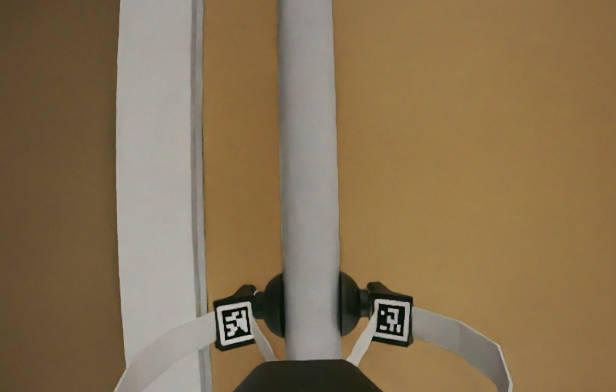

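Call:
execute_actions --actions '[{"r1":{"base":{"strafe_m":-0.03},"joints":{"arm_m":0.35},"pace":"slow"}}]' --cameras '[]'

Scene clock: 139.73 s.
r1.base_odometry: x=+3.938 y=-0.537 heading=-0.551 (m, m, rad; r1's odometry frame)
r1.turned_by_wheels: -0.001 (rad since the last result)
r1.turned_by_imu: -0.002 (rad since the last result)
r1.base_tilt: forward=+0.2 right=+0.1 (deg)
r1.lidar_m: 0.65 0.51 0.45 0.59 0.62 0.94 1.14 1.29 1.52 1.46 1.48 0.92
r1.base_status: done
r1.joint_positions: lift_m=+0.800 arm_m=+0.352 wrist_yaw_rad=-0.008 wrist_pitch_rad=+0.006 wrist_roll_rad=+0.000 gripper_m=-0.009
r1.joint_status: all done
r1.on_its_own: wrist_yaw_rad is at rest, and its effort (+23) is outside its rest range (-13 to +13)
r1.motor_effort: lift_m=+25(25) arm_m=-9(8) wrist_yaw_rad=+23(25) wrist_pitch_rad=-7(8) wrist_roll_rad=+0(0) gripper_m=-21(21) wheel_0=-6(10) wheel_1=-4(9) wheel_2=-4(6) (%)
r1.hand_pose: x=+0.8102 y=-0.0897 z=+0.9759 quat_wxyz=(+1.000, +0.000, +0.003, -0.004) (m; r1's base frame)
r1.wrist_depth_mm: 473 473 272 208 304 329 345 / 469 473 271 208 306 325 345 / 473 473 271 209 304 325 343 / 469 473 270 208 303 324 342 / 466 466 270 208 301 324 342 / 469 469 204 203 183 324 342 / 466 466 267 202 298 315 342
r2.base_odometry: x=-4.101 y=+1.041 heading=-0.240 (m, m, rad; r2's odometry frame)
r2.turned_by_wheels: +0.000 (rad since the last result)
r2.turned_by_imu: +0.000 (rad since the last result)
r2.base_tilt: forward=-0.1 right=+0.2 (deg)
r2.lidar_m: 0.42 0.44 0.34 0.33 0.32 0.33 0.30 0.30 0.30 0.26 0.29 0.40
r2.base_status: not commanded
r2.joint_positions: lift_m=+0.400 arm_m=+0.002 wrist_yaw_rad=+0.000 wrist_pitch_rad=+0.253 wrist_roll_rad=+0.010 gripper_m=+0.071
r2.joint_status: not commanded
r2.motor_effort: lift_m=+16(16) arm_m=-3(3) wrist_yaw_rad=+2(2) wrist_pitch_rad=-8(8) wrist_roll_rad=+1(1) gripper_m=-26(29) wheel_0=+1(0) wheel_1=+1(1) wheel_2=+2(1) (%)
r2.hand_pose: x=+0.4517 y=-0.0874 z=+0.5061 quat_wxyz=(+0.992, +0.005, +0.126, -0.001) (m; r2's base frame)
r2.wrist_depth_mm: 1537 1576 1576 1499 778 387 281 / 1618 1661 1576 1537 778 392 283 / 1661 1708 1661 1661 218 392 285 / 1756 1756 210 197 198 392 283 / 1281 1308 208 189 185 359 282 / 634 585 198 200 191 180 278 / 525 549 778 106 195 373 -
pictures: none
No camera images: the call's "cameras" was empty. Leave "cameras" out to get every camera's image.

Call:
execute_actions --actions '[{"r1":{"base":{"strafe_m":-0.06},"joints":{"arm_m":0.23},"pace":"slow"}}]' --cameras '[]'

Call:
execute_actions --actions '[{"r1":{"base":{"strafe_m":-0.075},"joints":{"arm_m":0.12},"pace":"slow"}}]' --cameras '[]'

Scene clock: 142.47 s.
r1.base_odometry: x=+3.906 y=-0.588 heading=-0.551 (m, m, rad; r1's odometry frame)
r1.turned_by_wheels: +0.001 (rad since the last result)
r1.turned_by_imu: +0.000 (rad since the last result)
r1.base_tilt: forward=-0.1 right=+0.4 (deg)
r1.lidar_m: 0.67 0.59 0.48 0.65 0.69 0.97 1.17 1.29 1.43 1.40 1.46 0.84
r1.base_status: done
r1.joint_positions: lift_m=+0.800 arm_m=+0.231 wrist_yaw_rad=+0.002 wrist_pitch_rad=+0.007 wrist_roll_rad=+0.000 gripper_m=-0.009
r1.joint_status: all done
r1.motor_effort: lift_m=+26(26) arm_m=-8(9) wrist_yaw_rad=-6(36) wrist_pitch_rad=-8(9) wrist_roll_rad=+0(1) gripper_m=-20(21) wheel_0=+4(14) wheel_1=+1(6) wheel_2=+2(5) (%)
r1.hand_pose: x=+0.6910 y=-0.0868 z=+0.9759 quat_wxyz=(+1.000, +0.000, +0.003, +0.001) (m; r1's base frame)
r1.wrist_depth_mm: 591 591 268 207 325 366 404 / 597 597 268 207 322 362 402 / 597 597 268 207 322 359 404 / 591 591 268 209 320 362 399 / 591 585 268 210 319 357 397 / 591 591 197 204 186 359 394 / 585 253 258 203 315 342 397
r2.base_odometry: x=-4.101 y=+1.041 heading=-0.240 (m, m, rad; r2's odometry frame)
r2.turned_by_wheels: +0.000 (rad since the last result)
r2.turned_by_imu: +0.000 (rad since the last result)
r2.base_tilt: forward=-0.2 right=+0.2 (deg)
r2.lidar_m: 0.42 0.52 0.42 0.33 0.70 0.33 0.29 0.31 0.30 0.27 0.27 0.40
r2.base_status: not commanded
r2.joint_positions: lift_m=+0.400 arm_m=+0.002 wrist_yaw_rad=+0.000 wrist_pitch_rad=+0.253 wrist_roll_rad=+0.010 gripper_m=+0.071
r2.joint_status: not commanded
r2.motor_effort: lift_m=+16(16) arm_m=-2(3) wrist_yaw_rad=+1(1) wrist_pitch_rad=-8(9) wrist_roll_rad=+0(0) gripper_m=-27(28) wheel_0=+0(1) wheel_1=+1(1) wheel_2=+2(1) (%)
r2.hand_pose: x=+0.4517 y=-0.0874 z=+0.5061 quat_wxyz=(+0.992, +0.005, +0.126, -0.001) (m; r2's base frame)
r2.wrist_depth_mm: 1537 1576 1537 1537 768 389 282 / 1618 1618 1618 1537 778 392 282 / 1708 1708 1618 1618 219 394 285 / 1756 1756 210 197 198 392 283 / 1281 1281 209 189 185 359 282 / 634 585 198 200 191 180 277 / 530 627 778 106 195 373 -
pictures: none
No camera images: the call's "cameras" was empty. Leave "cameras" out to get every camera's image.

Scene clock: 144.87 s.
r1.base_odometry: x=+3.867 y=-0.652 heading=-0.549 (m, m, rad; r1's odometry frame)
r1.turned_by_wheels: +0.001 (rad since the last result)
r1.turned_by_imu: +0.002 (rad since the last result)
r1.base_tilt: forward=+0.1 right=+0.2 (deg)
r1.lidar_m: 0.54 0.66 0.56 0.73 0.79 1.12 1.18 1.30 1.37 1.33 1.39 0.76
r1.base_status: done
r1.joint_positions: lift_m=+0.800 arm_m=+0.121 wrist_yaw_rad=+0.010 wrist_pitch_rad=+0.007 wrist_roll_rad=+0.000 gripper_m=-0.009
r1.joint_status: all done
r1.on_its_own: wrist_yaw_rad is at rest, and its effort (-27) is outside its rest range (-13 to +13)
r1.motor_effort: lift_m=+25(26) arm_m=-6(8) wrist_yaw_rad=-27(52) wrist_pitch_rad=-9(9) wrist_roll_rad=+0(1) gripper_m=-18(20) wheel_0=+11(18) wheel_1=+2(5) wheel_2=+4(5) (%)
r1.hand_pose: x=+0.5813 y=-0.0846 z=+0.9757 quat_wxyz=(+1.000, +0.000, +0.004, +0.005) (m; r1's base frame)
r1.wrist_depth_mm: 707 251 264 304 351 418 496 / 715 251 264 303 349 415 500 / 707 252 264 303 345 413 488 / 707 251 264 214 345 410 488 / 707 251 262 211 343 407 484 / 707 699 198 202 332 410 484 / 707 156 251 202 330 407 480
r2.base_odometry: x=-4.101 y=+1.041 heading=-0.240 (m, m, rad; r2's odometry frame)
r2.turned_by_wheels: +0.000 (rad since the last result)
r2.turned_by_imu: +0.000 (rad since the last result)
r2.base_tilt: forward=-0.1 right=+0.2 (deg)
r2.lidar_m: 0.41 0.64 0.41 0.42 0.97 0.30 0.30 0.32 0.31 0.28 0.28 0.38
r2.base_status: not commanded
r2.joint_positions: lift_m=+0.400 arm_m=+0.002 wrist_yaw_rad=+0.000 wrist_pitch_rad=+0.253 wrist_roll_rad=+0.010 gripper_m=+0.071
r2.joint_status: not commanded
r2.motor_effort: lift_m=+16(16) arm_m=-3(3) wrist_yaw_rad=+1(3) wrist_pitch_rad=-9(8) wrist_roll_rad=+1(0) gripper_m=-27(29) wheel_0=+1(0) wheel_1=+1(1) wheel_2=+1(2) (%)
r2.hand_pose: x=+0.4517 y=-0.0874 z=+0.5061 quat_wxyz=(+0.992, +0.005, +0.126, -0.001) (m; r2's base frame)
r2.wrist_depth_mm: 1576 1537 1537 1537 768 387 281 / 1618 1618 1576 1576 778 392 283 / 1708 1661 1661 1618 218 392 285 / 1756 1708 210 196 198 392 283 / 1281 1281 209 189 185 359 282 / 634 634 197 200 190 180 278 / 554 798 778 106 195 375 -
pictures: none
No camera images: the call's "cameras" was empty. Leave "cameras" out to get every camera's image.

Call:
execute_actions --actions '[{"r1":{"base":{"strafe_m":-0.04},"joints":{"arm_m":0.04},"pace":"slow"},"r2":{"base":{"strafe_m":0.22}}}]' --cameras '[]'

Call:
execute_actions --actions '[{"r2":{"base":{"rotate_rad":-0.6},"pace":"slow"}}]' --cameras '["r1_head_left_camera","r2_head_left_camera"]'

Scene clock: 148.60 s.
r1.base_odometry: x=+3.846 y=-0.686 heading=-0.549 (m, m, rad; r1's odometry frame)
r1.turned_by_wheels: +0.000 (rad since the last result)
r1.turned_by_imu: +0.000 (rad since the last result)
r1.base_tilt: forward=+0.2 right=+0.2 (deg)
r1.lidar_m: 0.45 0.42 0.40 0.77 0.82 1.18 1.20 1.30 1.33 1.27 1.35 0.67
r1.base_status: done
r1.joint_positions: lift_m=+0.800 arm_m=+0.041 wrist_yaw_rad=+0.002 wrist_pitch_rad=+0.008 wrist_roll_rad=+0.000 gripper_m=-0.009
r1.joint_status: all done
r1.motor_effort: lift_m=+26(25) arm_m=-8(8) wrist_yaw_rad=-5(46) wrist_pitch_rad=-12(13) wrist_roll_rad=+1(2) gripper_m=-18(20) wheel_0=+3(17) wheel_1=+1(5) wheel_2=+2(3) (%)
r1.hand_pose: x=+0.5010 y=-0.0869 z=+0.9754 quat_wxyz=(+1.000, +0.000, +0.004, +0.001) (m; r1's base frame)
r1.wrist_depth_mm: 778 247 267 213 379 488 654 / 778 247 268 213 377 484 634 / 788 246 267 215 375 477 621 / 788 247 266 215 373 477 621 / 768 249 266 216 370 473 621 / 778 257 199 208 186 473 615 / 788 154 253 208 362 436 621
r2.base_odometry: x=-4.049 y=+1.255 heading=-0.240 (m, m, rad; r2's odometry frame)
r2.turned_by_wheels: +0.000 (rad since the last result)
r2.turned_by_imu: -0.001 (rad since the last result)
r2.base_tilt: forward=-0.2 right=+0.2 (deg)
r2.lidar_m: 0.41 0.44 0.29 0.36 0.69 3.54 0.29 0.33 0.43 0.50 0.53 0.46
r2.base_status: done
r2.joint_positions: lift_m=+0.400 arm_m=+0.002 wrist_yaw_rad=+0.000 wrist_pitch_rad=+0.253 wrist_roll_rad=+0.010 gripper_m=+0.071
r2.joint_status: not commanded
r2.motor_effort: lift_m=+16(16) arm_m=-2(3) wrist_yaw_rad=+0(2) wrist_pitch_rad=-9(8) wrist_roll_rad=+0(0) gripper_m=-26(28) wheel_0=-1(5) wheel_1=-2(8) wheel_2=+1(1) (%)
r2.hand_pose: x=+0.4517 y=-0.0874 z=+0.5061 quat_wxyz=(+0.992, +0.005, +0.126, -0.001) (m; r2's base frame)
r2.wrist_depth_mm: 1537 1537 1537 1499 1464 820 597 / 1576 1576 1618 1576 1537 831 585 / 1618 1708 1661 1618 216 831 585 / 1661 1708 211 196 197 831 585 / 1138 1308 209 189 185 768 580 / 621 591 198 200 190 181 574 / 530 535 580 106 195 759 544
pictures: none
No camera images: the call's "cameras" was empty. Leave "cameras" out to get every camera's image.

Scene clock: 150.43 s.
r1.base_odometry: x=+3.846 y=-0.686 heading=-0.549 (m, m, rad; r1's odometry frame)
r1.turned_by_wheels: +0.000 (rad since the last result)
r1.turned_by_imu: -0.001 (rad since the last result)
r1.base_tilt: forward=+0.0 right=+0.2 (deg)
r1.lidar_m: 0.47 0.55 0.66 0.78 0.81 1.18 1.21 1.29 1.31 1.26 1.34 0.67
r1.base_status: not commanded
r1.joint_positions: lift_m=+0.800 arm_m=+0.041 wrist_yaw_rad=+0.002 wrist_pitch_rad=+0.008 wrist_roll_rad=+0.000 gripper_m=-0.009
r1.joint_status: not commanded
r1.motor_effort: lift_m=+26(26) arm_m=-8(8) wrist_yaw_rad=-5(5) wrist_pitch_rad=-13(13) wrist_roll_rad=-1(1) gripper_m=-21(22) wheel_0=+3(3) wheel_1=+1(1) wheel_2=+2(2) (%)
r1.hand_pose: x=+0.5010 y=-0.0869 z=+0.9754 quat_wxyz=(+1.000, +0.000, +0.004, +0.001) (m; r1's base frame)
r1.wrist_depth_mm: 569 248 267 213 382 484 647 / 580 247 268 213 377 480 634 / 574 247 267 214 379 477 621 / 574 246 266 216 375 469 621 / 574 249 266 216 373 477 615 / 569 257 200 210 185 473 615 / 564 154 253 208 359 439 615
r2.base_odometry: x=-4.048 y=+1.255 heading=-0.840 (m, m, rad; r2's odometry frame)
r2.turned_by_wheels: -0.600 (rad since the last result)
r2.turned_by_imu: -0.605 (rad since the last result)
r2.base_tilt: forward=-0.1 right=+0.2 (deg)
r2.lidar_m: 0.42 0.69 0.54 0.29 0.32 0.60 3.35 0.30 0.32 0.42 0.49 0.44
r2.base_status: done
r2.joint_positions: lift_m=+0.400 arm_m=+0.002 wrist_yaw_rad=+0.000 wrist_pitch_rad=+0.253 wrist_roll_rad=+0.010 gripper_m=+0.071
r2.joint_status: not commanded
r2.motor_effort: lift_m=+16(16) arm_m=-3(3) wrist_yaw_rad=+1(1) wrist_pitch_rad=-9(8) wrist_roll_rad=+0(0) gripper_m=-29(28) wheel_0=+3(1) wheel_1=+0(5) wheel_2=+3(5) (%)
r2.hand_pose: x=+0.4517 y=-0.0874 z=+0.5061 quat_wxyz=(+0.992, +0.005, +0.126, -0.001) (m; r2's base frame)
r2.wrist_depth_mm: 1336 1308 683 477 364 291 253 / 1366 1397 723 492 375 298 258 / 1430 1499 634 462 219 306 265 / 1464 1537 223 197 198 315 271 / 1281 1281 209 189 185 310 278 / 960 891 198 200 190 180 283 / 809 798 788 106 195 338 -
pictures: r1_head_left_camera, r2_head_left_camera
Images, in order (width x height): r1_head_left_camera 420x672, r2_head_left_camera 420x672.

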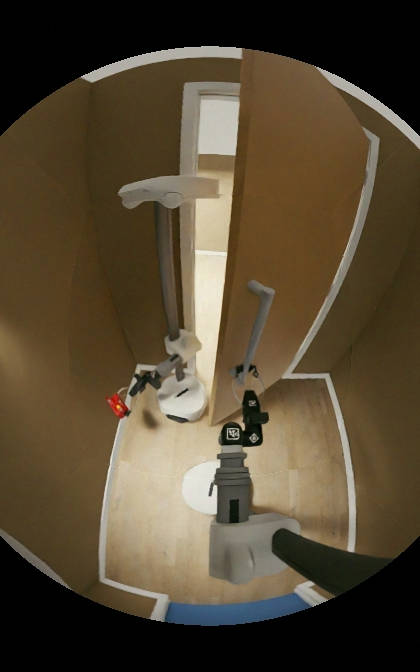

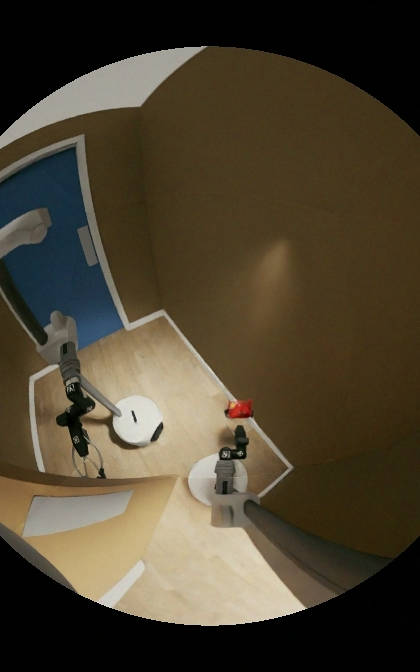

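Call:
execute_actions --actions '[{"r2":{"base":{"rotate_rad":-0.96},"joints":{"wrist_yaw_rad":1.2}}}]' --cameras '["r1_head_left_camera","r2_head_left_camera"]'

Scene clock: 152.63 s.
r1.base_odometry: x=+3.846 y=-0.686 heading=-0.549 (m, m, rad; r1's odometry frame)
r1.turned_by_wheels: +0.000 (rad since the last result)
r1.turned_by_imu: -0.001 (rad since the last result)
r1.base_tilt: forward=+0.1 right=+0.1 (deg)
r1.lidar_m: 0.49 0.56 0.72 0.77 0.82 1.16 1.18 1.28 1.32 1.28 1.34 0.69
r1.base_status: not commanded
r1.joint_positions: lift_m=+0.800 arm_m=+0.041 wrist_yaw_rad=+0.002 wrist_pitch_rad=+0.008 wrist_roll_rad=+0.000 gripper_m=-0.009
r1.joint_status: not commanded
r1.motor_effort: lift_m=+25(25) arm_m=-7(8) wrist_yaw_rad=-5(5) wrist_pitch_rad=-13(13) wrist_roll_rad=+0(1) gripper_m=-22(20) wheel_0=+3(3) wheel_1=+1(1) wheel_2=+2(2) (%)
r1.hand_pose: x=+0.5010 y=-0.0869 z=+0.9754 quat_wxyz=(+1.000, +0.000, +0.004, +0.001) (m; r1's base frame)
r1.wrist_depth_mm: 788 247 267 213 382 488 640 / 788 248 268 213 377 484 634 / 788 247 267 214 375 477 627 / 778 246 267 215 375 469 621 / 788 248 266 216 375 473 621 / 788 257 200 208 185 473 615 / 788 154 253 208 362 439 627
r2.base_odometry: x=-4.048 y=+1.255 heading=-1.799 (m, m, rad; r2's odometry frame)
r2.turned_by_wheels: -0.960 (rad since the last result)
r2.turned_by_imu: -0.967 (rad since the last result)
r2.base_tilt: forward=-0.1 right=+0.2 (deg)
r2.lidar_m: 0.49 0.40 0.70 0.64 0.44 0.28 0.34 0.72 3.56 0.29 0.34 0.44
r2.base_status: done
r2.joint_positions: lift_m=+0.400 arm_m=+0.002 wrist_yaw_rad=+1.200 wrist_pitch_rad=+0.253 wrist_roll_rad=+0.010 gripper_m=+0.071
r2.joint_status: all done
r2.motor_effort: lift_m=+16(16) arm_m=-3(3) wrist_yaw_rad=+1(6) wrist_pitch_rad=-8(8) wrist_roll_rad=+0(1) gripper_m=-28(28) wheel_0=+3(8) wheel_1=+0(8) wheel_2=+0(7) (%)
r2.hand_pose: x=+0.3552 y=+0.2286 z=+0.5061 quat_wxyz=(+0.819, -0.067, +0.107, +0.559) (m; r2's base frame)
r2.wrist_depth_mm: 1464 1537 1336 585 379 274 - / 1537 1576 1397 609 389 282 232 / 1618 1661 946 535 217 289 236 / 1661 1708 223 196 198 293 240 / 1281 1308 208 189 186 286 244 / 976 904 198 200 190 180 246 / 809 798 788 106 195 306 -
pictures: r1_head_left_camera, r2_head_left_camera
Images, in order (width x height): r1_head_left_camera 420x672, r2_head_left_camera 420x672.

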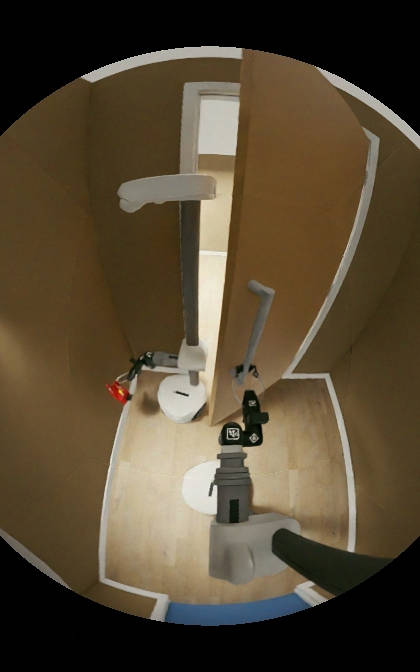

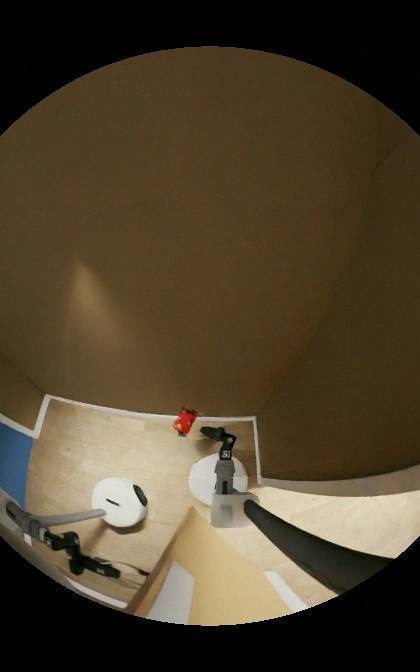

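Call:
execute_actions --actions '[{"r1":{"joints":{"gripper_m":0.1}},"r2":{"base":{"translate_m":-0.07},"pace":"slow"}}]' --cameras '["r1_wrist_camera","r2_head_left_camera"]'

Scene clock: 155.17 s.
r1.base_odometry: x=+3.846 y=-0.686 heading=-0.549 (m, m, rad; r1's odometry frame)
r1.turned_by_wheels: +0.000 (rad since the last result)
r1.turned_by_imu: -0.001 (rad since the last result)
r1.base_tilt: forward=+0.0 right=+0.1 (deg)
r1.lidar_m: 0.51 0.54 0.70 0.76 0.81 1.18 1.21 1.30 1.32 1.25 1.33 0.66
r1.base_status: not commanded
r1.joint_positions: lift_m=+0.800 arm_m=+0.041 wrist_yaw_rad=+0.000 wrist_pitch_rad=+0.007 wrist_roll_rad=+0.000 gripper_m=+0.100
r1.joint_status: all done
r1.motor_effort: lift_m=+25(25) arm_m=-7(9) wrist_yaw_rad=+0(16) wrist_pitch_rad=-8(13) wrist_roll_rad=-1(0) gripper_m=-2(15) wheel_0=+2(3) wheel_1=+1(1) wheel_2=+1(2) (%)
r1.hand_pose: x=+0.5005 y=-0.0873 z=+0.9759 quat_wxyz=(+1.000, +0.000, +0.003, +0.000) (m; r1's base frame)
r1.wrist_depth_mm: 788 281 291 353 418 521 668 / 778 279 290 351 415 521 661 / 778 281 290 349 413 512 647 / 778 279 289 349 413 512 647 / 778 278 289 347 410 508 640 / 778 266 223 349 197 508 640 / 778 274 286 144 410 508 647
r2.base_odometry: x=-4.033 y=+1.323 heading=-1.800 (m, m, rad; r2's odometry frame)
r2.turned_by_wheels: +0.000 (rad since the last result)
r2.turned_by_imu: +0.000 (rad since the last result)
r2.base_tilt: forward=-0.2 right=+0.2 (deg)
r2.lidar_m: 0.54 0.38 0.80 0.58 0.30 0.25 0.26 0.54 3.51 0.31 0.32 0.45
r2.base_status: done
r2.joint_positions: lift_m=+0.400 arm_m=+0.002 wrist_yaw_rad=+1.200 wrist_pitch_rad=+0.253 wrist_roll_rad=+0.010 gripper_m=+0.071
r2.joint_status: not commanded
r2.motor_effort: lift_m=+16(16) arm_m=-3(3) wrist_yaw_rad=+0(0) wrist_pitch_rad=-9(9) wrist_roll_rad=+0(1) gripper_m=-26(28) wheel_0=-3(9) wheel_1=+0(5) wheel_2=+2(6) (%)
r2.hand_pose: x=+0.3551 y=+0.2286 z=+0.5061 quat_wxyz=(+0.819, -0.067, +0.107, +0.560) (m; r2's base frame)
r2.wrist_depth_mm: 1499 1537 1576 759 488 357 296 / 1537 1576 1661 798 500 366 301 / 1618 1661 1229 699 219 373 307 / 1661 1708 223 196 219 379 314 / 1281 1308 209 189 186 370 317 / 976 891 198 200 191 181 319 / 809 809 788 106 195 397 -
pictures: r1_wrist_camera, r2_head_left_camera
Images, in order (width x height): r1_wrist_camera 616x392, r2_head_left_camera 420x672.

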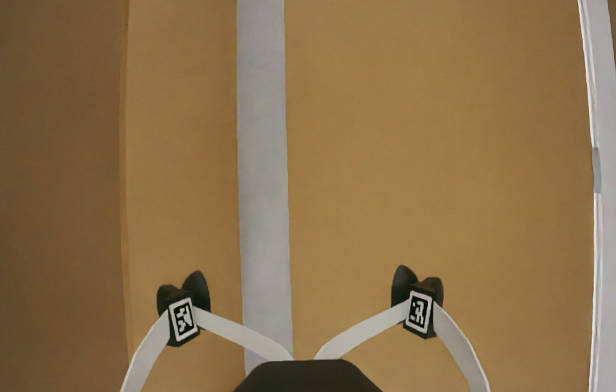

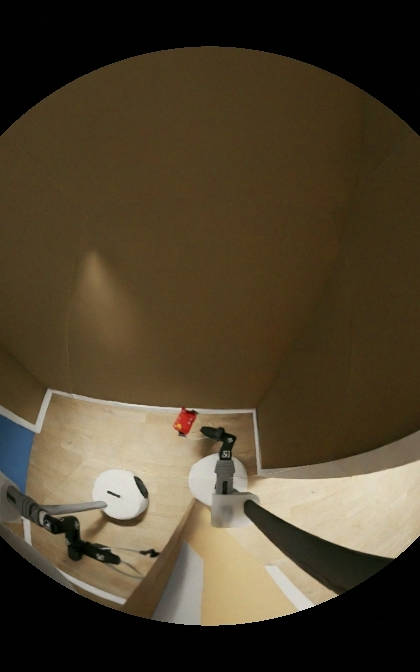

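Call:
execute_actions --actions '[{"r1":{"base":{"translate_m":-0.6},"joints":{"arm_m":0.0},"pace":"fast"}}]' --cameras '[]'

Call:
execute_actions --actions '[{"r1":{"joints":{"wrist_yaw_rad":3.0,"lift_m":0.4,"gripper_m":0.02}},"r2":{"base":{"translate_m":-0.4}}}]' --cameras '[]'

Call:
execute_actions --actions '[{"r2":{"base":{"strafe_m":0.25}}}]' --cameras '["r1_head_left_camera","r2_head_left_camera"]'

Scene clock: 158.63 s.
r1.base_odometry: x=+3.335 y=-0.373 heading=-0.549 (m, m, rad; r1's odometry frame)
r1.turned_by_wheels: +0.000 (rad since the last result)
r1.turned_by_imu: +0.000 (rad since the last result)
r1.base_tilt: forward=+0.0 right=+0.3 (deg)
r1.lidar_m: 1.12 1.12 0.84 0.79 0.79 0.62 0.62 0.66 0.93 1.25 1.35 1.47
r1.base_status: done
r1.joint_positions: lift_m=+0.800 arm_m=+0.001 wrist_yaw_rad=+0.000 wrist_pitch_rad=+0.006 wrist_roll_rad=+0.000 gripper_m=+0.100
r1.joint_status: all done
r1.motor_effort: lift_m=+25(25) arm_m=-7(9) wrist_yaw_rad=+1(1) wrist_pitch_rad=-7(8) wrist_roll_rad=+0(1) gripper_m=-1(0) wheel_0=-1(6) wheel_1=+1(6) wheel_2=-2(9) (%)
r1.hand_pose: x=+0.4606 y=-0.0874 z=+0.9759 quat_wxyz=(+1.000, +0.000, +0.003, +0.000) (m; r1's base frame)
r1.wrist_depth_mm: 1281 1464 1025 1008 1229 1397 1397 / 1255 1430 1430 991 1205 1430 1397 / 1281 1430 1430 1008 1205 1397 1397 / 1281 1430 1397 991 1182 1397 1430 / 1229 1430 1430 991 1160 1430 1430 / 1255 1464 224 991 197 1397 1397 / 1229 1060 1430 144 1160 1366 1397
r2.base_odometry: x=-4.033 y=+1.323 heading=-1.800 (m, m, rad; r2's odometry frame)
r2.turned_by_wheels: +0.000 (rad since the last result)
r2.turned_by_imu: +0.000 (rad since the last result)
r2.base_tilt: forward=-0.1 right=+0.1 (deg)
r2.lidar_m: 0.57 0.38 0.79 1.12 0.86 0.25 0.25 0.58 3.46 0.31 0.32 0.45
r2.base_status: not commanded
r2.joint_positions: lift_m=+0.400 arm_m=+0.002 wrist_yaw_rad=+1.200 wrist_pitch_rad=+0.253 wrist_roll_rad=+0.010 gripper_m=+0.071
r2.joint_status: not commanded
r2.motor_effort: lift_m=+16(16) arm_m=-3(3) wrist_yaw_rad=+1(1) wrist_pitch_rad=-9(8) wrist_roll_rad=+0(0) gripper_m=-28(28) wheel_0=-2(2) wheel_1=+0(0) wheel_2=+2(2) (%)
r2.hand_pose: x=+0.3551 y=+0.2286 z=+0.5061 quat_wxyz=(+0.819, -0.067, +0.107, +0.560) (m; r2's base frame)
r2.wrist_depth_mm: 1537 1537 1618 759 492 355 296 / 1576 1618 1661 788 504 366 301 / 1576 1708 1229 691 218 375 307 / 1618 1756 224 196 198 382 314 / 1078 1308 210 189 186 370 315 / 976 904 197 200 191 180 319 / 809 809 778 106 195 394 -
pictures: none
No camera images: the call's "cameras" was empty. Leave "cameras" out to get every camera's image.

Scene clock: 161.57 s.
r1.base_odometry: x=+3.335 y=-0.373 heading=-0.549 (m, m, rad; r1's odometry frame)
r1.turned_by_wheels: +0.000 (rad since the last result)
r1.turned_by_imu: -0.001 (rad since the last result)
r1.base_tilt: forward=-0.1 right=+0.4 (deg)
r1.lidar_m: 0.89 1.13 0.82 0.76 0.78 0.61 0.62 0.67 0.93 1.25 1.32 0.92
r1.base_status: not commanded
r1.joint_positions: lift_m=+0.400 arm_m=+0.001 wrist_yaw_rad=+3.000 wrist_pitch_rad=+0.006 wrist_roll_rad=+0.000 gripper_m=+0.020
r1.joint_status: all done
r1.motor_effort: lift_m=+15(25) arm_m=-6(6) wrist_yaw_rad=+1(4) wrist_pitch_rad=-7(7) wrist_roll_rad=+0(0) gripper_m=-5(3) wheel_0=-1(1) wheel_1=+1(1) wheel_2=-2(2) (%)
r1.hand_pose: x=-0.1011 y=+0.1273 z=+0.5769 quat_wxyz=(+0.071, -0.003, +0.000, +0.997) (m; r1's base frame)
r1.wrist_depth_mm: 139 246 750 768 723 750 788 / 118 143 759 778 723 750 778 / 117 144 750 778 723 750 768 / 135 176 759 768 715 750 778 / 699 715 750 768 715 750 759 / 699 715 212 759 699 750 768 / 699 715 732 161 699 741 759
r2.base_odometry: x=-3.942 y=+1.713 heading=-1.800 (m, m, rad; r2's odometry frame)
r2.turned_by_wheels: +0.000 (rad since the last result)
r2.turned_by_imu: +0.001 (rad since the last result)
r2.base_tilt: forward=-0.1 right=+0.2 (deg)
r2.lidar_m: 0.95 0.36 1.35 0.29 0.25 - 0.25 0.29 2.91 3.60 0.56 0.52
r2.base_status: done
r2.joint_positions: lift_m=+0.400 arm_m=+0.002 wrist_yaw_rad=+1.200 wrist_pitch_rad=+0.253 wrist_roll_rad=+0.010 gripper_m=+0.071
r2.joint_status: not commanded
r2.motor_effort: lift_m=+16(16) arm_m=-3(3) wrist_yaw_rad=+0(1) wrist_pitch_rad=-9(9) wrist_roll_rad=+0(0) gripper_m=-27(28) wheel_0=+0(1) wheel_1=-1(5) wheel_2=+0(9) (%)
r2.hand_pose: x=+0.3551 y=+0.2286 z=+0.5061 quat_wxyz=(+0.819, -0.067, +0.107, +0.560) (m; r2's base frame)
r2.wrist_depth_mm: 1464 1576 1661 1708 1138 809 668 / 1537 991 1708 1808 1160 831 676 / 1618 1708 1756 1618 216 854 691 / 1618 1229 224 197 198 866 707 / 1205 1060 209 189 186 854 715 / 976 904 197 200 190 180 715 / 809 798 778 106 195 820 715
pictures: none
No camera images: the call's "cameras" was empty. Leave "cameras" out to get every camera's image.

Scene clock: 163.70 s.
r1.base_odometry: x=+3.335 y=-0.373 heading=-0.549 (m, m, rad; r1's odometry frame)
r1.turned_by_wheels: +0.000 (rad since the last result)
r1.turned_by_imu: -0.001 (rad since the last result)
r1.base_tilt: forward=+0.0 right=+0.1 (deg)
r1.lidar_m: 0.81 0.87 0.81 0.80 0.78 0.61 0.62 0.67 0.92 1.26 1.32 0.87
r1.base_status: not commanded
r1.joint_positions: lift_m=+0.400 arm_m=+0.001 wrist_yaw_rad=+3.000 wrist_pitch_rad=+0.006 wrist_roll_rad=+0.000 gripper_m=+0.020
r1.joint_status: not commanded
r1.motor_effort: lift_m=+15(15) arm_m=-7(7) wrist_yaw_rad=+1(1) wrist_pitch_rad=-7(8) wrist_roll_rad=+0(1) gripper_m=-3(2) wheel_0=-1(1) wheel_1=+1(1) wheel_2=-2(2) (%)
r1.hand_pose: x=-0.1011 y=+0.1273 z=+0.5769 quat_wxyz=(+0.071, -0.003, +0.000, +0.997) (m; r1's base frame)
r1.wrist_depth_mm: 139 247 750 778 732 750 778 / 117 144 750 778 732 750 778 / 117 144 750 768 723 741 768 / 135 176 750 778 715 750 768 / 691 723 750 768 723 741 759 / 699 715 211 750 699 750 759 / 699 707 732 160 699 741 759
r2.base_odometry: x=-3.698 y=+1.656 heading=-1.799 (m, m, rad; r2's odometry frame)
r2.turned_by_wheels: +0.000 (rad since the last result)
r2.turned_by_imu: -0.001 (rad since the last result)
r2.base_tilt: forward=-0.1 right=+0.2 (deg)
r2.lidar_m: 0.96 0.38 0.89 0.84 0.25 1.40 0.25 0.25 0.50 3.84 0.71 0.83
r2.base_status: done
r2.joint_positions: lift_m=+0.400 arm_m=+0.002 wrist_yaw_rad=+1.200 wrist_pitch_rad=+0.253 wrist_roll_rad=+0.010 gripper_m=+0.071
r2.joint_status: not commanded
r2.motor_effort: lift_m=+16(16) arm_m=-3(3) wrist_yaw_rad=+4(0) wrist_pitch_rad=-8(9) wrist_roll_rad=+0(0) gripper_m=-29(28) wheel_0=+0(11) wheel_1=+0(8) wheel_2=+2(4) (%)
r2.hand_pose: x=+0.3551 y=+0.2286 z=+0.5061 quat_wxyz=(+0.819, -0.067, +0.107, +0.560) (m; r2's base frame)
r2.wrist_depth_mm: 842 1366 1464 1499 1118 809 668 / 1308 732 1499 1576 1138 831 668 / 1366 1499 1537 1576 219 842 683 / 1430 1537 210 197 219 854 691 / 976 891 209 189 186 842 707 / 878 798 198 200 191 180 707 / 820 798 788 106 195 831 699
pictures: r1_head_left_camera, r2_head_left_camera
Images, in order (width x height): r1_head_left_camera 420x672, r2_head_left_camera 420x672.

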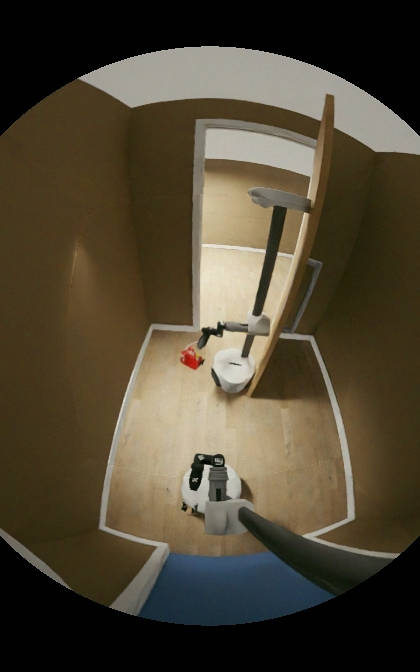

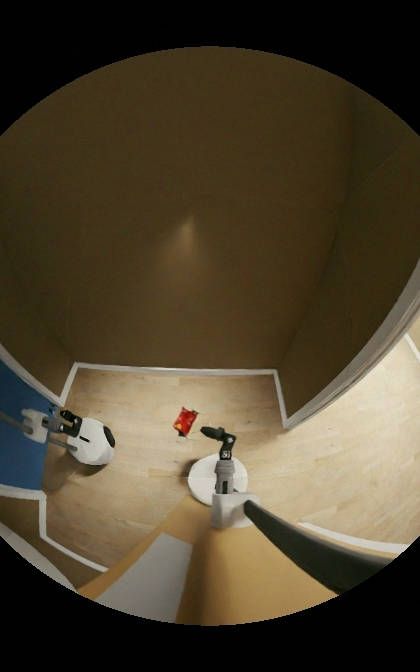

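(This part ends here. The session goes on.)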